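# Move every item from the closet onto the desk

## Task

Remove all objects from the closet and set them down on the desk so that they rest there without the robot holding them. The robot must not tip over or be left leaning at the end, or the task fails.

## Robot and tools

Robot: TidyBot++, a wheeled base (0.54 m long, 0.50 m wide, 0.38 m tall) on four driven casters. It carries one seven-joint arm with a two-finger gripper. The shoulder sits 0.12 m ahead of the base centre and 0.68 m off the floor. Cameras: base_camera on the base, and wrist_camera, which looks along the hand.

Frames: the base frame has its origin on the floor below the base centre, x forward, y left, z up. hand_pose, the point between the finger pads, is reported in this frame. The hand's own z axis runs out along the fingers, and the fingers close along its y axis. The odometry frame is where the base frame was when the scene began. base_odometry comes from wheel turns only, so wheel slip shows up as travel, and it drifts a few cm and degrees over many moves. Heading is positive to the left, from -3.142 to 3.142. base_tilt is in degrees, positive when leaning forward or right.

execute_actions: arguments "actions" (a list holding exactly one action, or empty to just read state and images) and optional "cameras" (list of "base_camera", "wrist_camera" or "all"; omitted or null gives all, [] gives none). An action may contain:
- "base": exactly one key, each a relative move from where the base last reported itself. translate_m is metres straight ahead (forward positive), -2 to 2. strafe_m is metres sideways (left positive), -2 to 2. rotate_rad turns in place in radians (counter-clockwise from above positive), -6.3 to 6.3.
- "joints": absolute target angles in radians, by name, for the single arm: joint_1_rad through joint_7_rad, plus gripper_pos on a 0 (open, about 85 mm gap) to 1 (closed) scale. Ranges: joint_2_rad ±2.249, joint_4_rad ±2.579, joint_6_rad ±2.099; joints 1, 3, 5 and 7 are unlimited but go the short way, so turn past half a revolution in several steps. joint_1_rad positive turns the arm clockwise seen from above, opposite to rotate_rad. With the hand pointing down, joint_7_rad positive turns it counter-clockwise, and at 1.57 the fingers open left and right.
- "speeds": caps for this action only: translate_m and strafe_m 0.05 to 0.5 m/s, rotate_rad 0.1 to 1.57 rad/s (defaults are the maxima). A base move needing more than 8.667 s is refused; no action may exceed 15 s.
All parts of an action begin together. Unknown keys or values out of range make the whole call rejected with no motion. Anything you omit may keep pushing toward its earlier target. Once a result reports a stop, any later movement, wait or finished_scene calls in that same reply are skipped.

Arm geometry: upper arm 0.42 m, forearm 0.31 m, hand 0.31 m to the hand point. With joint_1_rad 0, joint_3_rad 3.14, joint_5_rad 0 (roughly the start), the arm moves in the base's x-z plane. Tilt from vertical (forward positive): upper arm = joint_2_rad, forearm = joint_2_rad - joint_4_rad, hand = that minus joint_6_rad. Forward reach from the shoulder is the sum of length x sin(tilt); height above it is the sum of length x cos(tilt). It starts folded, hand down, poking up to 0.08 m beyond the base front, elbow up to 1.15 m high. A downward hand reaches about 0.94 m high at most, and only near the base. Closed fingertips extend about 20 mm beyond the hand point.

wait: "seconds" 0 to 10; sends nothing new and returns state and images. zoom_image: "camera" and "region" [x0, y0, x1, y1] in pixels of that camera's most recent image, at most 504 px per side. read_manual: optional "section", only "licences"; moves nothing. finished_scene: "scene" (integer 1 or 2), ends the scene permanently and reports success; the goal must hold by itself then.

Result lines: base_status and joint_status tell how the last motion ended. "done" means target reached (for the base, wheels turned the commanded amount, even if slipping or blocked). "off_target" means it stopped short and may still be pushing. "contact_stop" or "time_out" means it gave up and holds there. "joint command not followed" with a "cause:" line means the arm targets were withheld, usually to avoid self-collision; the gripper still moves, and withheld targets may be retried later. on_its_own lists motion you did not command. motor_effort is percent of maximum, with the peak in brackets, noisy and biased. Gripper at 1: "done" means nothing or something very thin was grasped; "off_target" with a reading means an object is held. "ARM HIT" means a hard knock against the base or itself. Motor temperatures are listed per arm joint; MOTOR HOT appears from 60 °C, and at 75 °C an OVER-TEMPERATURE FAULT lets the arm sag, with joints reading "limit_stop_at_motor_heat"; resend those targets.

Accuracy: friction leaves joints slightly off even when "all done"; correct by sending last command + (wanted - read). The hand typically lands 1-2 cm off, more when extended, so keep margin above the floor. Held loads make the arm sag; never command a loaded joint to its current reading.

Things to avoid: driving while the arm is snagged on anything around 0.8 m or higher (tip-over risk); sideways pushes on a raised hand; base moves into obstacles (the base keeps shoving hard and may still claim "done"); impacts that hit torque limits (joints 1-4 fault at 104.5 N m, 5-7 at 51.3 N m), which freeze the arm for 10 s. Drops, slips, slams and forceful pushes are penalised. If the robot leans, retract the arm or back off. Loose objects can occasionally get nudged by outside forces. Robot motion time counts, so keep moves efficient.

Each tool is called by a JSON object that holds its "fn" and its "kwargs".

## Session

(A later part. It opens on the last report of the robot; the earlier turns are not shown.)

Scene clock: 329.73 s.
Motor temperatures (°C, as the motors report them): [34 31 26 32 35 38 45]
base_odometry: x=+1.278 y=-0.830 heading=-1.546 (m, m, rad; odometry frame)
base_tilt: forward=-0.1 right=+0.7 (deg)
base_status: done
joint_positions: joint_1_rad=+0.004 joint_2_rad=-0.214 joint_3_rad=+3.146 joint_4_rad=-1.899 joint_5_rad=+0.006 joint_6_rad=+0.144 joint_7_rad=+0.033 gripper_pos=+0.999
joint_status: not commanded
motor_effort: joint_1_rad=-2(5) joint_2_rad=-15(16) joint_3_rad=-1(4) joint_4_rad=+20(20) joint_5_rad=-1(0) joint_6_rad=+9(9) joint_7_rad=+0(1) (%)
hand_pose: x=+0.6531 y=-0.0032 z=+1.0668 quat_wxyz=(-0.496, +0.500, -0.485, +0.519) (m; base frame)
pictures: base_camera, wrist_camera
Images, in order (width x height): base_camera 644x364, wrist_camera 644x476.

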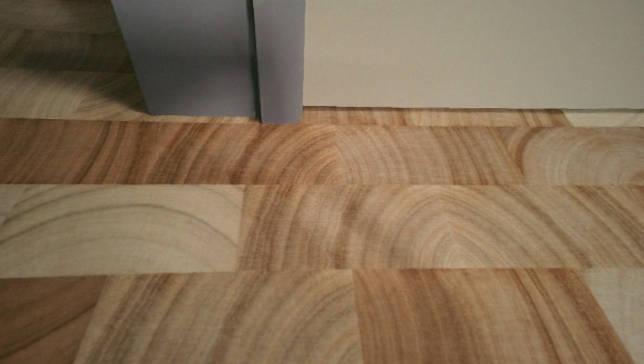

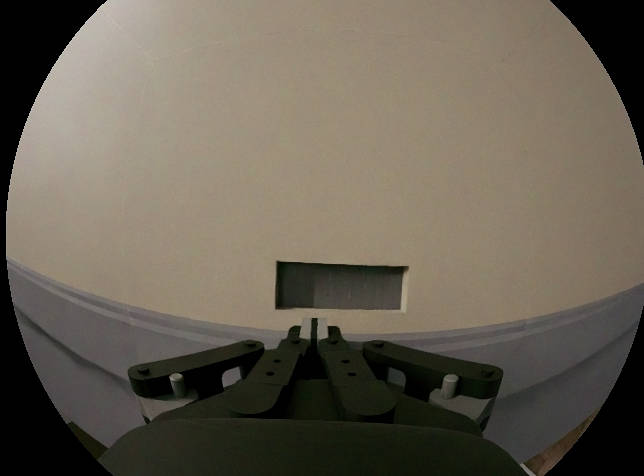

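{"fn": "execute_actions", "kwargs": {"actions": [{"base":{"strafe_m":-0.024},"speeds":{"strafe_m":0.05}}], "cameras": []}}

{"fn": "execute_actions", "kwargs": {"actions": [{"base":{"translate_m":0.045},"speeds":{"translate_m":0.05}}], "cameras": ["wrist_camera"]}}

Scene clock: 336.77 s.
Motor temperatures (°C, as the motors report them): [34 31 26 32 35 38 45]
base_odometry: x=+1.254 y=-0.831 heading=-1.546 (m, m, rad; odometry frame)
base_tilt: forward=-0.1 right=+0.7 (deg)
base_status: done
joint_positions: joint_1_rad=+0.004 joint_2_rad=-0.214 joint_3_rad=+3.145 joint_4_rad=-1.899 joint_5_rad=+0.006 joint_6_rad=+0.144 joint_7_rad=+0.033 gripper_pos=+0.999
joint_status: not commanded
motor_effort: joint_1_rad=+1(3) joint_2_rad=-16(15) joint_3_rad=+1(3) joint_4_rad=+19(20) joint_5_rad=-1(1) joint_6_rad=+9(9) joint_7_rad=+0(0) (%)
hand_pose: x=+0.6531 y=-0.0024 z=+1.0669 quat_wxyz=(-0.496, +0.500, -0.484, +0.519) (m; base frame)
pictures: none
No camera images: the call's "cameras" was empty. Leave "cameras" out to get every camera's image.

Scene clock: 338.20 s.
Motor temperatures (°C, as the motors report them): [34 31 26 32 35 38 45]
base_odometry: x=+1.255 y=-0.876 heading=-1.546 (m, m, rad; odometry frame)
base_tilt: forward=-0.1 right=+0.7 (deg)
base_status: done
joint_positions: joint_1_rad=+0.004 joint_2_rad=-0.231 joint_3_rad=+3.145 joint_4_rad=-1.907 joint_5_rad=+0.006 joint_6_rad=+0.144 joint_7_rad=+0.033 gripper_pos=+0.999
joint_status: not commanded
motor_effort: joint_1_rad=-1(1) joint_2_rad=-9(18) joint_3_rad=+0(1) joint_4_rad=+24(27) joint_5_rad=-1(1) joint_6_rad=+13(15) joint_7_rad=+0(0) (%)
hand_pose: x=+0.6464 y=-0.0024 z=+1.0704 quat_wxyz=(-0.498, +0.498, -0.482, +0.521) (m; base frame)
pictures: wrist_camera
Images, in order (width x height): wrist_camera 644x476.

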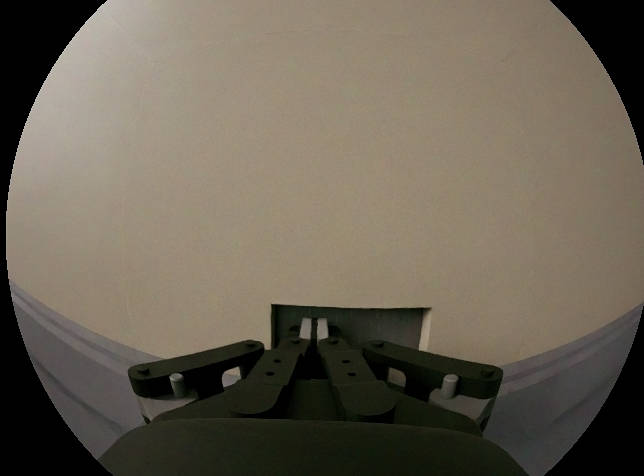

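Strafe while leaning the arm forward slightly.

{"fn": "execute_actions", "kwargs": {"actions": [{"base":{"strafe_m":-0.3},"joints":{"joint_2_rad":-0.17},"speeds":{"strafe_m":0.12}}], "cameras": ["base_camera"]}}

{"fn": "execute_actions", "kwargs": {"actions": [{"base":{"strafe_m":-0.33},"joints":{"joint_2_rad":-0.14},"speeds":{"strafe_m":0.12}}]}}

Scene clock: 347.30 s.
Motor temperatures (°C, as the motors report them): [34 31 26 32 35 39 45]
base_odometry: x=+0.955 y=-0.883 heading=-1.546 (m, m, rad; odometry frame)
base_tilt: forward=-0.1 right=+0.7 (deg)
base_status: done
joint_positions: joint_1_rad=-0.022 joint_2_rad=-0.206 joint_3_rad=+3.119 joint_4_rad=-1.891 joint_5_rad=+0.006 joint_6_rad=+0.150 joint_7_rad=+0.033 gripper_pos=+0.999
joint_status: all done
motor_effort: joint_1_rad=+2(11) joint_2_rad=-13(13) joint_3_rad=+2(11) joint_4_rad=+19(24) joint_5_rad=-1(2) joint_6_rad=+8(12) joint_7_rad=+0(0) (%)
hand_pose: x=+0.6554 y=+0.0270 z=+1.0693 quat_wxyz=(-0.509, +0.512, -0.469, +0.509) (m; base frame)
pictures: base_camera
Images, in order (width x height): base_camera 644x364.

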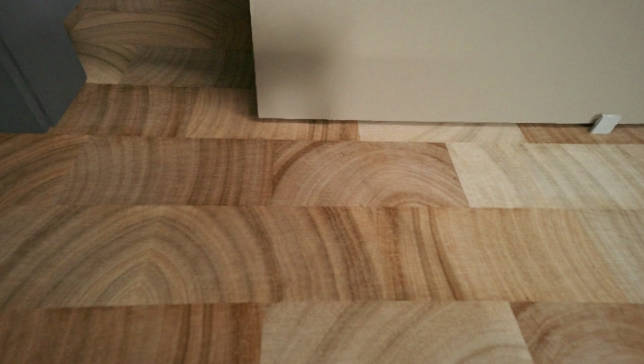

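Scene clock: 350.87 s.
Motor temperatures (°C, as the motors report them): [34 30 26 32 35 39 45]
base_odometry: x=+0.625 y=-0.892 heading=-1.546 (m, m, rad; odometry frame)
base_tilt: forward=-0.1 right=+0.7 (deg)
base_status: done
joint_positions: joint_1_rad=-0.027 joint_2_rad=-0.180 joint_3_rad=+3.114 joint_4_rad=-1.881 joint_5_rad=+0.006 joint_6_rad=+0.160 joint_7_rad=+0.033 gripper_pos=+0.999
joint_status: joint_2_rad off_target (ended at -0.180, target -0.140)
motor_effort: joint_1_rad=+2(13) joint_2_rad=-11(14) joint_3_rad=+3(15) joint_4_rad=+21(21) joint_5_rad=-1(3) joint_6_rad=+9(10) joint_7_rad=+1(0) (%)
hand_pose: x=+0.6651 y=+0.0333 z=+1.0645 quat_wxyz=(-0.511, +0.516, -0.467, +0.505) (m; base frame)
pictures: base_camera, wrist_camera
Images, in order (width x height): base_camera 644x364, wrist_camera 644x476.

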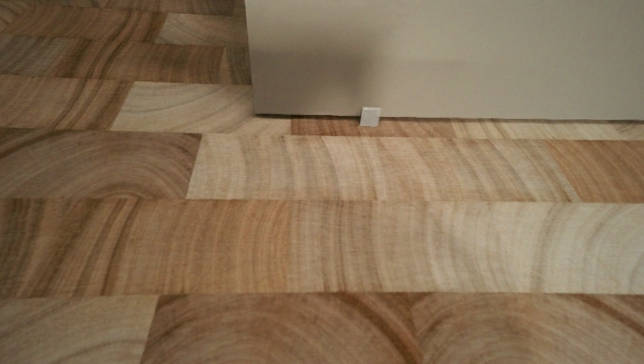

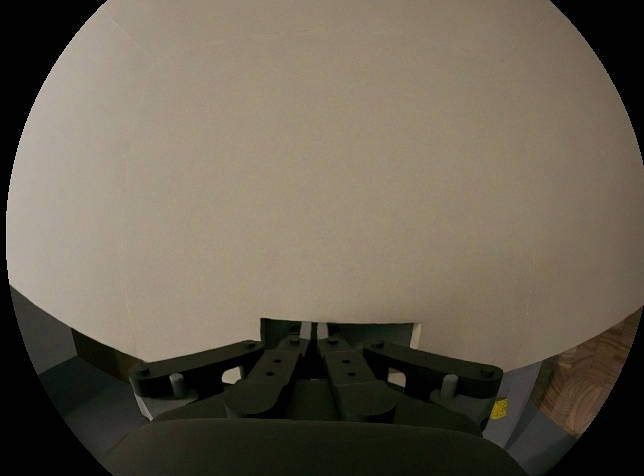

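Both open. Back off and set low pose.

{"fn": "execute_actions", "kwargs": {"actions": [{"base":{"translate_m":-0.3},"joints":{"joint_2_rad":-0.2}}], "cameras": []}}

{"fn": "execute_actions", "kwargs": {"actions": [{"base":{"strafe_m":0.4},"joints":{"joint_1_rad":0,"joint_2_rad":0.755,"joint_3_rad":3.14,"joint_4_rad":-1.99,"joint_5_rad":0,"joint_6_rad":0.88,"joint_7_rad":1.57,"gripper_pos":0}}]}}

Scene clock: 357.17 s.
Motor temperatures (°C, as the motors report them): [34 30 26 32 35 38 45]
base_odometry: x=+0.618 y=-0.591 heading=-1.545 (m, m, rad; odometry frame)
base_tilt: forward=-0.1 right=+0.6 (deg)
base_status: done
joint_positions: joint_1_rad=-0.018 joint_2_rad=-0.191 joint_3_rad=+3.124 joint_4_rad=-1.881 joint_5_rad=+0.006 joint_6_rad=+0.160 joint_7_rad=+0.033 gripper_pos=+0.999
joint_status: all done
motor_effort: joint_1_rad=+0(2) joint_2_rad=-15(20) joint_3_rad=+1(3) joint_4_rad=+19(20) joint_5_rad=-1(1) joint_6_rad=+9(10) joint_7_rad=+0(0) (%)
hand_pose: x=+0.6616 y=+0.0222 z=+1.0705 quat_wxyz=(-0.509, +0.508, -0.470, +0.512) (m; base frame)
pictures: none
No camera images: the call's "cameras" was empty. Leave "cameras" out to get every camera's image.

Scene clock: 359.53 s.
Motor temperatures (°C, as the motors report them): [34 30 26 32 35 39 45]
base_odometry: x=+1.018 y=-0.581 heading=-1.545 (m, m, rad; odometry frame)
base_tilt: forward=-0.1 right=+0.7 (deg)
base_status: done
joint_positions: joint_1_rad=-0.012 joint_2_rad=+0.740 joint_3_rad=+3.128 joint_4_rad=-1.970 joint_5_rad=+0.006 joint_6_rad=+0.837 joint_7_rad=+1.537 gripper_pos=+0.000
joint_status: all done
motor_effort: joint_1_rad=+0(5) joint_2_rad=-40(41) joint_3_rad=+0(3) joint_4_rad=+10(19) joint_5_rad=-1(0) joint_6_rad=+8(9) joint_7_rad=+1(0) (%)
hand_pose: x=+0.8312 y=+0.0188 z=+0.6146 quat_wxyz=(-0.021, +0.805, -0.005, +0.592) (m; base frame)
pictures: base_camera, wrist_camera
Images, in order (width x height): base_camera 644x364, wrist_camera 644x476.

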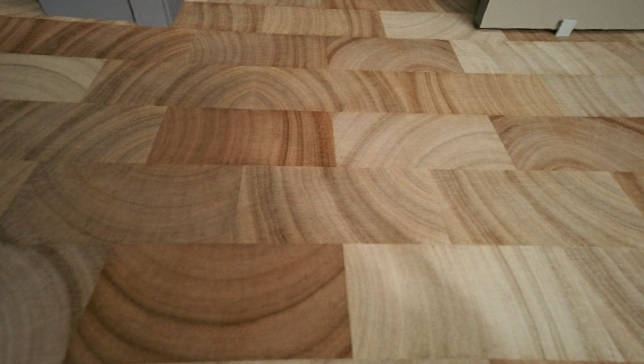

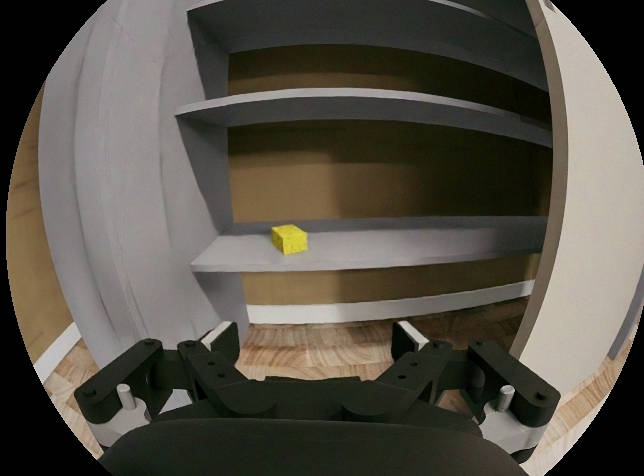

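{"fn": "execute_actions", "kwargs": {"actions": [{"base":{"strafe_m":0.07}}], "cameras": []}}

{"fn": "execute_actions", "kwargs": {"actions": [{"base":{"translate_m":0.3}}], "cameras": ["wrist_camera"]}}

Scene clock: 365.60 s.
Motor temperatures (°C, as the motors report them): [34 31 26 32 35 39 45]
base_odometry: x=+1.088 y=-0.579 heading=-1.544 (m, m, rad; odometry frame)
base_tilt: forward=-0.1 right=+0.7 (deg)
base_status: done
joint_positions: joint_1_rad=-0.010 joint_2_rad=+0.740 joint_3_rad=+3.129 joint_4_rad=-1.970 joint_5_rad=+0.006 joint_6_rad=+0.837 joint_7_rad=+1.537 gripper_pos=+0.000
joint_status: not commanded
motor_effort: joint_1_rad=+0(3) joint_2_rad=-39(40) joint_3_rad=+0(1) joint_4_rad=+10(10) joint_5_rad=-1(2) joint_6_rad=+8(9) joint_7_rad=+1(1) (%)
hand_pose: x=+0.8313 y=+0.0165 z=+0.6147 quat_wxyz=(-0.019, +0.805, -0.006, +0.593) (m; base frame)
pictures: none
No camera images: the call's "cameras" was empty. Leave "cameras" out to get every camera's image.

Scene clock: 367.50 s.
Motor temperatures (°C, as the motors report them): [34 31 26 32 35 39 45]
base_odometry: x=+1.096 y=-0.879 heading=-1.543 (m, m, rad; odometry frame)
base_tilt: forward=-0.1 right=+0.7 (deg)
base_status: done
joint_positions: joint_1_rad=-0.010 joint_2_rad=+0.740 joint_3_rad=+3.129 joint_4_rad=-1.974 joint_5_rad=+0.006 joint_6_rad=+0.839 joint_7_rad=+1.537 gripper_pos=+0.000
joint_status: not commanded
motor_effort: joint_1_rad=+0(1) joint_2_rad=-38(42) joint_3_rad=+0(1) joint_4_rad=+10(11) joint_5_rad=-1(1) joint_6_rad=+8(9) joint_7_rad=+1(0) (%)
hand_pose: x=+0.8297 y=+0.0165 z=+0.6132 quat_wxyz=(-0.019, +0.806, -0.006, +0.591) (m; base frame)
pictures: wrist_camera
Images, in order (width x height): wrist_camera 644x476.

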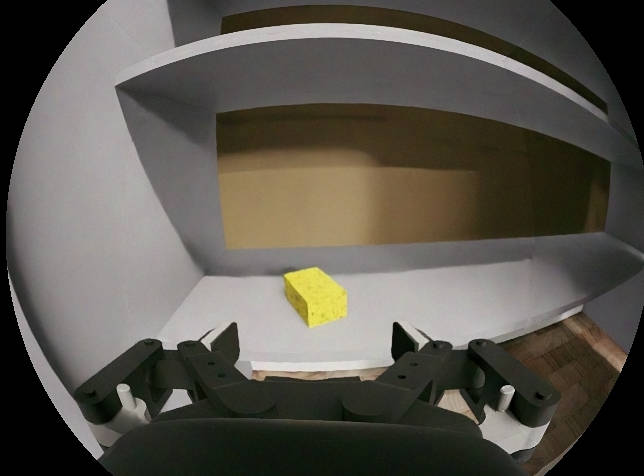

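{"fn": "execute_actions", "kwargs": {"actions": [{"base":{"translate_m":0.1},"joints":{"joint_2_rad":0.85},"speeds":{"translate_m":0.1}}], "cameras": ["wrist_camera"]}}

Scene clock: 375.70 s.
Motor temperatures (°C, as the motors report them): [34 31 26 32 35 39 45]
base_odometry: x=+1.099 y=-0.979 heading=-1.543 (m, m, rad; odometry frame)
base_tilt: forward=-0.1 right=+0.7 (deg)
base_status: done
joint_positions: joint_1_rad=-0.010 joint_2_rad=+0.840 joint_3_rad=+3.129 joint_4_rad=-1.978 joint_5_rad=+0.006 joint_6_rad=+0.841 joint_7_rad=+1.537 gripper_pos=+0.000
joint_status: all done
motor_effort: joint_1_rad=+0(2) joint_2_rad=-40(43) joint_3_rad=+0(1) joint_4_rad=+8(11) joint_5_rad=-1(1) joint_6_rad=+8(9) joint_7_rad=+0(0) (%)
hand_pose: x=+0.8182 y=+0.0164 z=+0.5423 quat_wxyz=(-0.019, +0.835, -0.006, +0.550) (m; base frame)
pictures: wrist_camera
Images, in order (width x height): wrist_camera 644x476.

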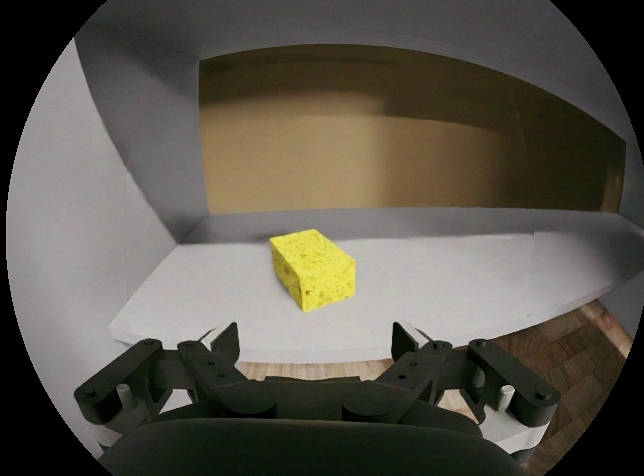

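{"fn": "execute_actions", "kwargs": {"actions": [{"base":{"translate_m":0.09},"joints":{"joint_2_rad":0.89},"speeds":{"translate_m":0.1}}], "cameras": ["wrist_camera"]}}

Scene clock: 380.33 s.
Motor temperatures (°C, as the motors report them): [34 31 26 32 35 39 45]
base_odometry: x=+1.102 y=-1.069 heading=-1.542 (m, m, rad; odometry frame)
base_tilt: forward=-0.1 right=+0.7 (deg)
base_status: done
joint_positions: joint_1_rad=-0.010 joint_2_rad=+0.871 joint_3_rad=+3.129 joint_4_rad=-1.978 joint_5_rad=+0.006 joint_6_rad=+0.841 joint_7_rad=+1.537 gripper_pos=+0.000
joint_status: all done
motor_effort: joint_1_rad=+0(2) joint_2_rad=-40(42) joint_3_rad=+0(2) joint_4_rad=+8(10) joint_5_rad=-1(1) joint_6_rad=+8(8) joint_7_rad=+0(0) (%)
hand_pose: x=+0.8134 y=+0.0163 z=+0.5204 quat_wxyz=(-0.018, +0.843, -0.007, +0.537) (m; base frame)
pictures: wrist_camera
Images, in order (width x height): wrist_camera 644x476.

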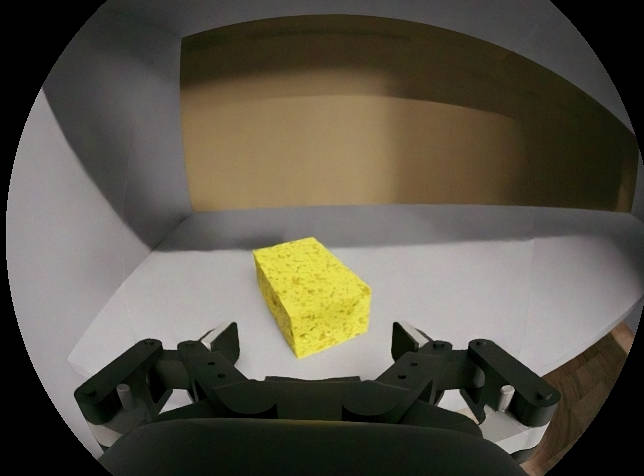

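{"fn": "execute_actions", "kwargs": {"actions": [{"base":{"translate_m":0.06},"joints":{"joint_2_rad":0.93},"speeds":{"translate_m":0.08}}], "cameras": ["wrist_camera"]}}

{"fn": "execute_actions", "kwargs": {"actions": [{"joints":{"gripper_pos":1}}], "cameras": ["wrist_camera"]}}

Scene clock: 386.17 s.
Motor temperatures (°C, as the motors report them): [34 31 26 32 35 39 45]
base_odometry: x=+1.103 y=-1.129 heading=-1.541 (m, m, rad; odometry frame)
base_tilt: forward=-0.1 right=+0.7 (deg)
base_status: done
joint_positions: joint_1_rad=-0.010 joint_2_rad=+0.911 joint_3_rad=+3.129 joint_4_rad=-1.978 joint_5_rad=+0.006 joint_6_rad=+0.841 joint_7_rad=+1.537 gripper_pos=+0.000
joint_status: all done
motor_effort: joint_1_rad=+1(2) joint_2_rad=-40(42) joint_3_rad=+0(1) joint_4_rad=+7(9) joint_5_rad=-1(1) joint_6_rad=+8(8) joint_7_rad=+0(1) (%)
hand_pose: x=+0.8062 y=+0.0163 z=+0.4925 quat_wxyz=(-0.018, +0.854, -0.007, +0.520) (m; base frame)
pictures: wrist_camera
Images, in order (width x height): wrist_camera 644x476.

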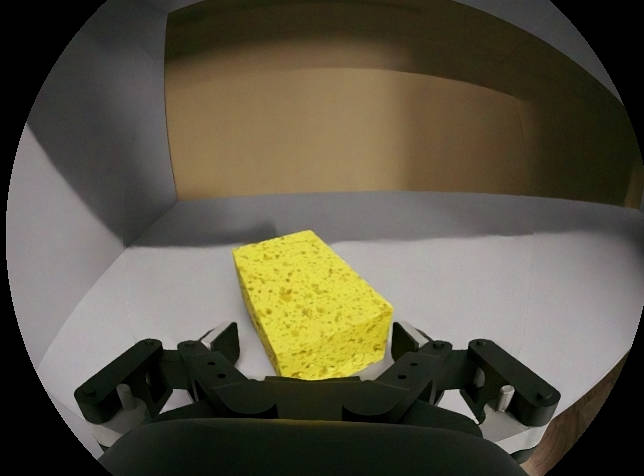

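Scene clock: 387.27 s.
Motor temperatures (°C, as the motors report them): [34 31 26 32 35 39 45]
base_odometry: x=+1.103 y=-1.129 heading=-1.541 (m, m, rad; odometry frame)
base_tilt: forward=-0.1 right=+0.7 (deg)
base_status: not commanded
joint_positions: joint_1_rad=-0.010 joint_2_rad=+0.911 joint_3_rad=+3.129 joint_4_rad=-1.978 joint_5_rad=+0.006 joint_6_rad=+0.848 joint_7_rad=+1.537 gripper_pos=+0.384
joint_status: gripper_pos off_target (ended at +0.384, target +1.000)
motor_effort: joint_1_rad=+0(0) joint_2_rad=-39(41) joint_3_rad=+0(1) joint_4_rad=+7(7) joint_5_rad=-1(1) joint_6_rad=+7(8) joint_7_rad=+0(0) (%)
hand_pose: x=+0.8071 y=+0.0163 z=+0.4944 quat_wxyz=(-0.018, +0.852, -0.007, +0.523) (m; base frame)
pictures: wrist_camera
Images, in order (width x height): wrist_camera 644x476.

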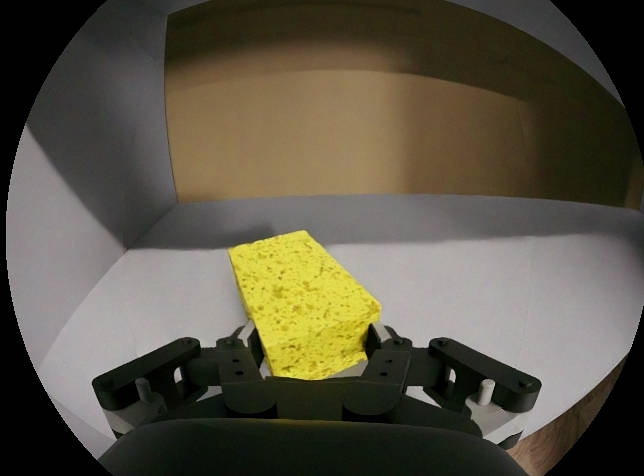

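Poor corner grasp; reopen and go deeper.

{"fn": "execute_actions", "kwargs": {"actions": [{"joints":{"gripper_pos":0}}], "cameras": []}}

{"fn": "execute_actions", "kwargs": {"actions": [{"base":{"translate_m":0.04},"speeds":{"translate_m":0.06}}], "cameras": []}}

{"fn": "execute_actions", "kwargs": {"actions": [{"joints":{"gripper_pos":1}}], "cameras": ["wrist_camera"]}}

Scene clock: 393.80 s.
Motor temperatures (°C, as the motors report them): [34 31 26 32 35 39 45]
base_odometry: x=+1.103 y=-1.129 heading=-1.541 (m, m, rad; odometry frame)
base_tilt: forward=-0.1 right=+0.7 (deg)
base_status: not commanded
joint_positions: joint_1_rad=-0.010 joint_2_rad=+0.911 joint_3_rad=+3.129 joint_4_rad=-1.978 joint_5_rad=+0.006 joint_6_rad=+0.848 joint_7_rad=+1.537 gripper_pos=+0.000
joint_status: all done
motor_effort: joint_1_rad=+0(0) joint_2_rad=-40(41) joint_3_rad=-1(1) joint_4_rad=+7(8) joint_5_rad=-1(1) joint_6_rad=+8(8) joint_7_rad=+0(1) (%)
hand_pose: x=+0.8071 y=+0.0163 z=+0.4944 quat_wxyz=(-0.018, +0.852, -0.007, +0.523) (m; base frame)
pictures: none
No camera images: the call's "cameras" was empty. Leave "cameras" out to get every camera's image.

Scene clock: 394.97 s.
Motor temperatures (°C, as the motors report them): [34 31 26 32 35 39 45]
base_odometry: x=+1.105 y=-1.169 heading=-1.541 (m, m, rad; odometry frame)
base_tilt: forward=-0.1 right=+0.6 (deg)
base_status: done
joint_positions: joint_1_rad=-0.010 joint_2_rad=+0.911 joint_3_rad=+3.129 joint_4_rad=-1.979 joint_5_rad=+0.006 joint_6_rad=+0.848 joint_7_rad=+1.537 gripper_pos=+0.000
joint_status: not commanded
motor_effort: joint_1_rad=+0(2) joint_2_rad=-40(42) joint_3_rad=-1(1) joint_4_rad=+7(9) joint_5_rad=-1(1) joint_6_rad=+8(8) joint_7_rad=+0(0) (%)
hand_pose: x=+0.8070 y=+0.0163 z=+0.4943 quat_wxyz=(-0.018, +0.852, -0.007, +0.522) (m; base frame)
pictures: none
No camera images: the call's "cameras" was empty. Leave "cameras" out to get every camera's image.

Scene clock: 396.07 s.
Motor temperatures (°C, as the motors report them): [34 31 26 32 35 39 45]
base_odometry: x=+1.105 y=-1.169 heading=-1.541 (m, m, rad; odometry frame)
base_tilt: forward=-0.1 right=+0.6 (deg)
base_status: not commanded
joint_positions: joint_1_rad=-0.010 joint_2_rad=+0.911 joint_3_rad=+3.129 joint_4_rad=-1.979 joint_5_rad=+0.006 joint_6_rad=+0.851 joint_7_rad=+1.537 gripper_pos=+0.373
joint_status: gripper_pos off_target (ended at +0.373, target +1.000)
motor_effort: joint_1_rad=+0(0) joint_2_rad=-40(40) joint_3_rad=-1(1) joint_4_rad=+7(7) joint_5_rad=-1(1) joint_6_rad=+7(8) joint_7_rad=+0(1) (%)
hand_pose: x=+0.8074 y=+0.0163 z=+0.4950 quat_wxyz=(-0.018, +0.852, -0.007, +0.524) (m; base frame)
pictures: wrist_camera
Images, in order (width x height): wrist_camera 644x476.

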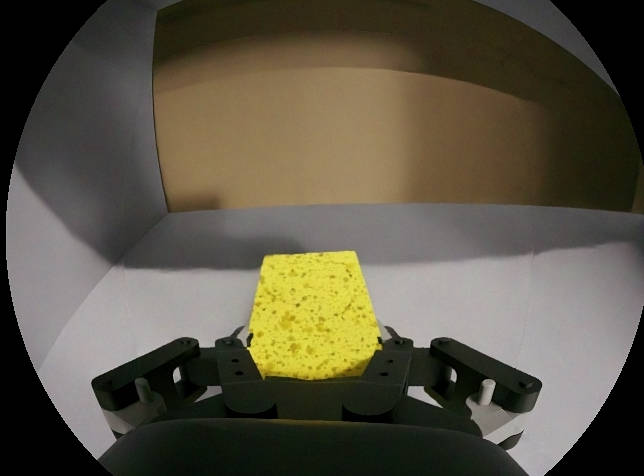

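{"fn": "execute_actions", "kwargs": {"actions": [{"joints":{"joint_2_rad":0.82}}], "cameras": []}}

{"fn": "execute_actions", "kwargs": {"actions": [{"base":{"translate_m":-0.7}}], "cameras": []}}

{"fn": "execute_actions", "kwargs": {"actions": [{"base":{"rotate_rad":-3.1},"joints":{"joint_2_rad":0.15,"joint_4_rad":-1.2,"joint_6_rad":-0.52}}], "cameras": []}}

{"fn": "execute_actions", "kwargs": {"actions": [{"base":{"strafe_m":1.73}}], "cameras": []}}

{"fn": "execute_actions", "kwargs": {"actions": [{"base":{"translate_m":1.0}}]}}

Scene clock: 409.27 s.
Motor temperatures (°C, as the motors report them): [34 31 26 32 35 39 45]
base_odometry: x=+1.105 y=-1.169 heading=-1.541 (m, m, rad; odometry frame)
base_tilt: forward=+0.0 right=+0.7 (deg)
base_status: not commanded
joint_positions: joint_1_rad=-0.010 joint_2_rad=+0.835 joint_3_rad=+3.129 joint_4_rad=-1.979 joint_5_rad=+0.006 joint_6_rad=+0.851 joint_7_rad=+1.537 gripper_pos=+0.373
joint_status: all done
motor_effort: joint_1_rad=+0(0) joint_2_rad=-40(44) joint_3_rad=+0(1) joint_4_rad=+9(9) joint_5_rad=-1(1) joint_6_rad=+8(8) joint_7_rad=+0(0) (%)
hand_pose: x=+0.8197 y=+0.0164 z=+0.5482 quat_wxyz=(-0.019, +0.831, -0.006, +0.556) (m; base frame)
pictures: none
No camera images: the call's "cameras" was empty. Leave "cameras" out to get every camera's image.

Scene clock: 412.23 s.
Motor temperatures (°C, as the motors report them): [34 31 26 32 35 39 45]
base_odometry: x=+1.083 y=-0.470 heading=-1.540 (m, m, rad; odometry frame)
base_tilt: forward=-0.1 right=+0.7 (deg)
base_status: done
joint_positions: joint_1_rad=-0.008 joint_2_rad=+0.834 joint_3_rad=+3.130 joint_4_rad=-1.980 joint_5_rad=+0.006 joint_6_rad=+0.851 joint_7_rad=+1.537 gripper_pos=+0.374
joint_status: not commanded
motor_effort: joint_1_rad=+0(4) joint_2_rad=-41(43) joint_3_rad=+0(3) joint_4_rad=+9(10) joint_5_rad=-1(0) joint_6_rad=+8(9) joint_7_rad=+0(0) (%)
hand_pose: x=+0.8192 y=+0.0155 z=+0.5479 quat_wxyz=(-0.018, +0.831, -0.007, +0.555) (m; base frame)
pictures: none
No camera images: the call's "cameras" was empty. Leave "cameras" out to get every camera's image.

Scene clock: 415.53 s.
Motor temperatures (°C, as the motors report them): [34 31 26 32 35 39 45]
base_odometry: x=+1.083 y=-0.470 heading=+1.644 (m, m, rad; odometry frame)
base_tilt: forward=-0.1 right=+0.6 (deg)
base_status: done
joint_positions: joint_1_rad=+0.004 joint_2_rad=+0.179 joint_3_rad=+3.139 joint_4_rad=-1.215 joint_5_rad=+0.006 joint_6_rad=-0.477 joint_7_rad=+1.537 gripper_pos=+0.374
joint_status: all done
motor_effort: joint_1_rad=+0(7) joint_2_rad=-29(45) joint_3_rad=+0(2) joint_4_rad=+19(19) joint_5_rad=-1(2) joint_6_rad=+8(9) joint_7_rad=+0(0) (%)
hand_pose: x=+0.8006 y=-0.0010 z=+1.0590 quat_wxyz=(-0.007, +0.805, -0.013, +0.593) (m; base frame)
pictures: none
No camera images: the call's "cameras" was empty. Leave "cameras" out to get every camera's image.

Scene clock: 420.37 s.
Motor temperatures (°C, as the motors report them): [34 31 26 32 35 39 45]
base_odometry: x=-0.643 y=-0.593 heading=+1.643 (m, m, rad; odometry frame)
base_tilt: forward=-0.1 right=+0.6 (deg)
base_status: done
joint_positions: joint_1_rad=+0.003 joint_2_rad=+0.179 joint_3_rad=+3.139 joint_4_rad=-1.215 joint_5_rad=+0.006 joint_6_rad=-0.478 joint_7_rad=+1.537 gripper_pos=+0.374
joint_status: not commanded
motor_effort: joint_1_rad=+1(3) joint_2_rad=-30(31) joint_3_rad=+0(2) joint_4_rad=+19(20) joint_5_rad=-1(1) joint_6_rad=+8(9) joint_7_rad=+1(0) (%)
hand_pose: x=+0.8005 y=-0.0003 z=+1.0591 quat_wxyz=(-0.007, +0.805, -0.013, +0.593) (m; base frame)
pictures: none
No camera images: the call's "cameras" was empty. Leave "cameras" out to get every camera's image.

Scene clock: 423.73 s.
Motor temperatures (°C, as the motors report them): [34 31 26 32 35 38 45]
base_odometry: x=-0.715 y=+0.404 heading=+1.643 (m, m, rad; odometry frame)
base_tilt: forward=-0.1 right=+0.7 (deg)
base_status: done
joint_positions: joint_1_rad=+0.003 joint_2_rad=+0.163 joint_3_rad=+3.139 joint_4_rad=-1.215 joint_5_rad=+0.006 joint_6_rad=-0.482 joint_7_rad=+1.537 gripper_pos=+0.374
joint_status: not commanded
motor_effort: joint_1_rad=+0(1) joint_2_rad=-30(34) joint_3_rad=+0(1) joint_4_rad=+19(20) joint_5_rad=-1(1) joint_6_rad=+9(9) joint_7_rad=+0(0) (%)
hand_pose: x=+0.7942 y=-0.0003 z=+1.0681 quat_wxyz=(-0.007, +0.802, -0.013, +0.597) (m; base frame)
pictures: base_camera, wrist_camera
Images, in order (width x height): base_camera 644x364, wrist_camera 644x476.

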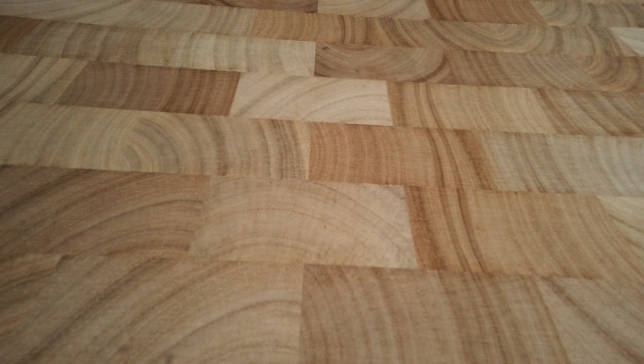

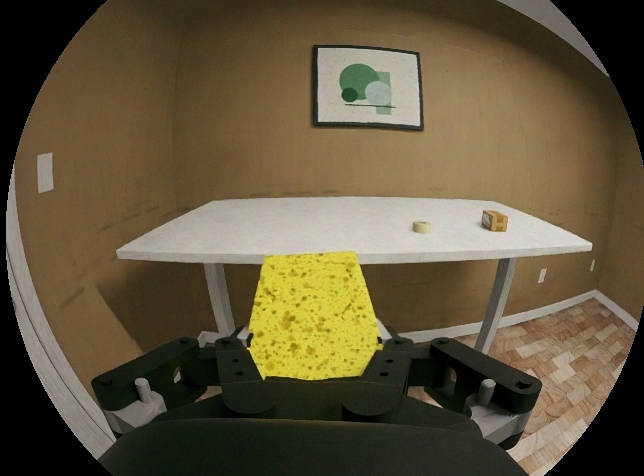

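{"fn": "execute_actions", "kwargs": {"actions": [{"base":{"translate_m":0.5},"speeds":{"translate_m":0.3}}], "cameras": ["wrist_camera"]}}

{"fn": "execute_actions", "kwargs": {"actions": [{"joints":{"joint_2_rad":0.35,"joint_6_rad":-0.33}}], "cameras": ["wrist_camera"]}}

Scene clock: 430.70 s.
Motor temperatures (°C, as the motors report them): [34 31 26 32 35 38 45]
base_odometry: x=-0.752 y=+0.903 heading=+1.644 (m, m, rad; odometry frame)
base_tilt: forward=-0.1 right=+0.7 (deg)
base_status: done
joint_positions: joint_1_rad=+0.003 joint_2_rad=+0.160 joint_3_rad=+3.139 joint_4_rad=-1.215 joint_5_rad=+0.006 joint_6_rad=-0.483 joint_7_rad=+1.537 gripper_pos=+0.374
joint_status: not commanded
motor_effort: joint_1_rad=+0(1) joint_2_rad=-31(34) joint_3_rad=+1(0) joint_4_rad=+20(20) joint_5_rad=-1(1) joint_6_rad=+8(9) joint_7_rad=+0(1) (%)
hand_pose: x=+0.7927 y=-0.0003 z=+1.0704 quat_wxyz=(-0.007, +0.801, -0.013, +0.599) (m; base frame)
pictures: wrist_camera
Images, in order (width x height): wrist_camera 644x476.

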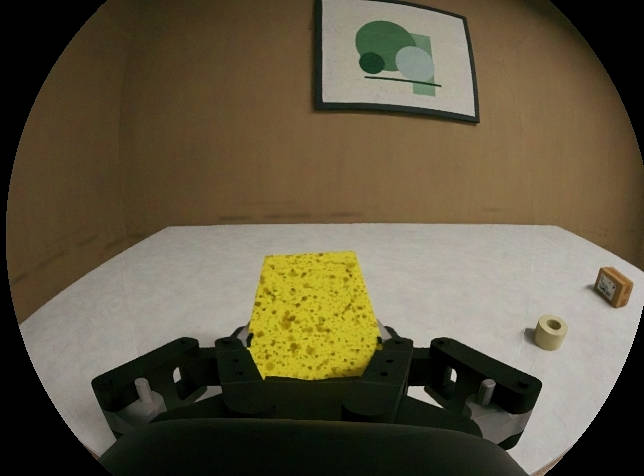

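Scene clock: 432.00 s.
Motor temperatures (°C, as the motors report them): [34 31 26 32 35 38 45]
base_odometry: x=-0.752 y=+0.903 heading=+1.644 (m, m, rad; odometry frame)
base_tilt: forward=-0.1 right=+0.6 (deg)
base_status: not commanded
joint_positions: joint_1_rad=+0.003 joint_2_rad=+0.325 joint_3_rad=+3.139 joint_4_rad=-1.204 joint_5_rad=+0.006 joint_6_rad=-0.358 joint_7_rad=+1.537 gripper_pos=+0.374
joint_status: all done
motor_effort: joint_1_rad=+1(1) joint_2_rad=-36(38) joint_3_rad=+0(0) joint_4_rad=+19(20) joint_5_rad=-1(1) joint_6_rad=+8(9) joint_7_rad=+0(0) (%)
hand_pose: x=+0.8633 y=-0.0003 z=+0.9967 quat_wxyz=(-0.007, +0.810, -0.013, +0.587) (m; base frame)
pictures: wrist_camera
Images, in order (width x height): wrist_camera 644x476.

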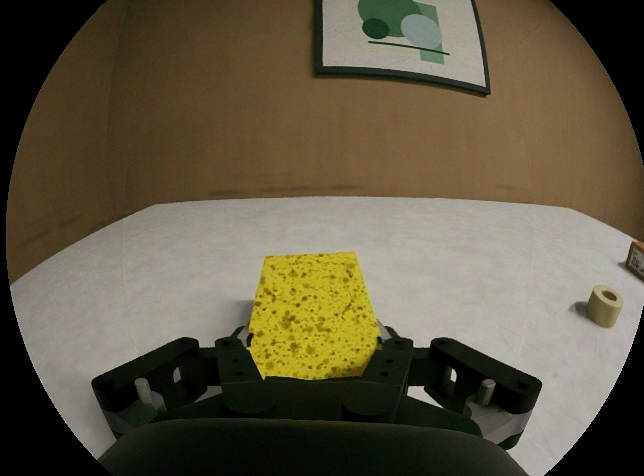

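{"fn": "execute_actions", "kwargs": {"actions": [{"joints":{"gripper_pos":0}}], "cameras": []}}

{"fn": "execute_actions", "kwargs": {"actions": [{"base":{"translate_m":-0.4},"joints":{"joint_2_rad":0.28},"speeds":{"translate_m":0.2}}], "cameras": ["wrist_camera"]}}

{"fn": "finished_scene", "kwargs": {"scene": 2}}

Scene clock: 437.97 s.
Motor temperatures (°C, as the motors report them): [34 31 26 32 35 38 45]
base_odometry: x=-0.752 y=+0.903 heading=+1.644 (m, m, rad; odometry frame)
base_tilt: forward=-0.1 right=+0.6 (deg)
base_status: not commanded
joint_positions: joint_1_rad=+0.003 joint_2_rad=+0.325 joint_3_rad=+3.139 joint_4_rad=-1.204 joint_5_rad=+0.006 joint_6_rad=-0.358 joint_7_rad=+1.537 gripper_pos=+0.000
joint_status: all done
motor_effort: joint_1_rad=+0(0) joint_2_rad=-36(36) joint_3_rad=+0(0) joint_4_rad=+19(19) joint_5_rad=-1(1) joint_6_rad=+8(8) joint_7_rad=+0(1) (%)
hand_pose: x=+0.8633 y=-0.0003 z=+0.9967 quat_wxyz=(-0.007, +0.810, -0.013, +0.587) (m; base frame)
pictures: none
No camera images: the call's "cameras" was empty. Leave "cameras" out to get every camera's image.

Scene clock: 440.77 s.
Motor temperatures (°C, as the motors report them): [34 31 26 32 35 38 45]
base_odometry: x=-0.723 y=+0.504 heading=+1.645 (m, m, rad; odometry frame)
base_tilt: forward=-0.1 right=+0.7 (deg)
base_status: done
joint_positions: joint_1_rad=+0.003 joint_2_rad=+0.292 joint_3_rad=+3.139 joint_4_rad=-1.204 joint_5_rad=+0.006 joint_6_rad=-0.358 joint_7_rad=+1.537 gripper_pos=+0.000
joint_status: all done
motor_effort: joint_1_rad=+0(2) joint_2_rad=-34(43) joint_3_rad=+0(2) joint_4_rad=+19(21) joint_5_rad=-1(1) joint_6_rad=+8(9) joint_7_rad=-1(0) (%)
hand_pose: x=+0.8524 y=-0.0002 z=+1.0213 quat_wxyz=(-0.008, +0.800, -0.012, +0.600) (m; base frame)
pictures: wrist_camera
Images, in order (width x height): wrist_camera 644x476.

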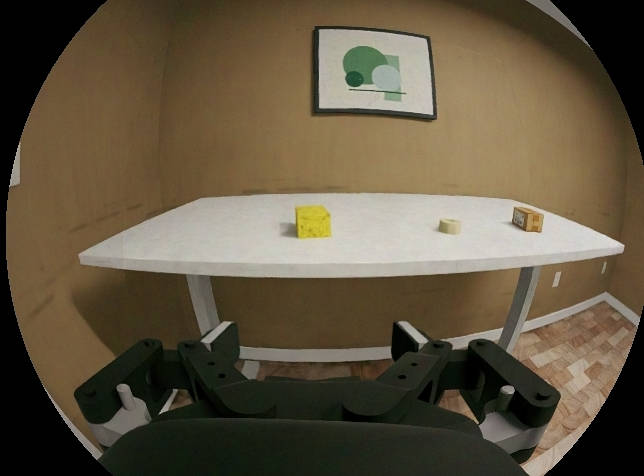

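The scene is finished: the task was done.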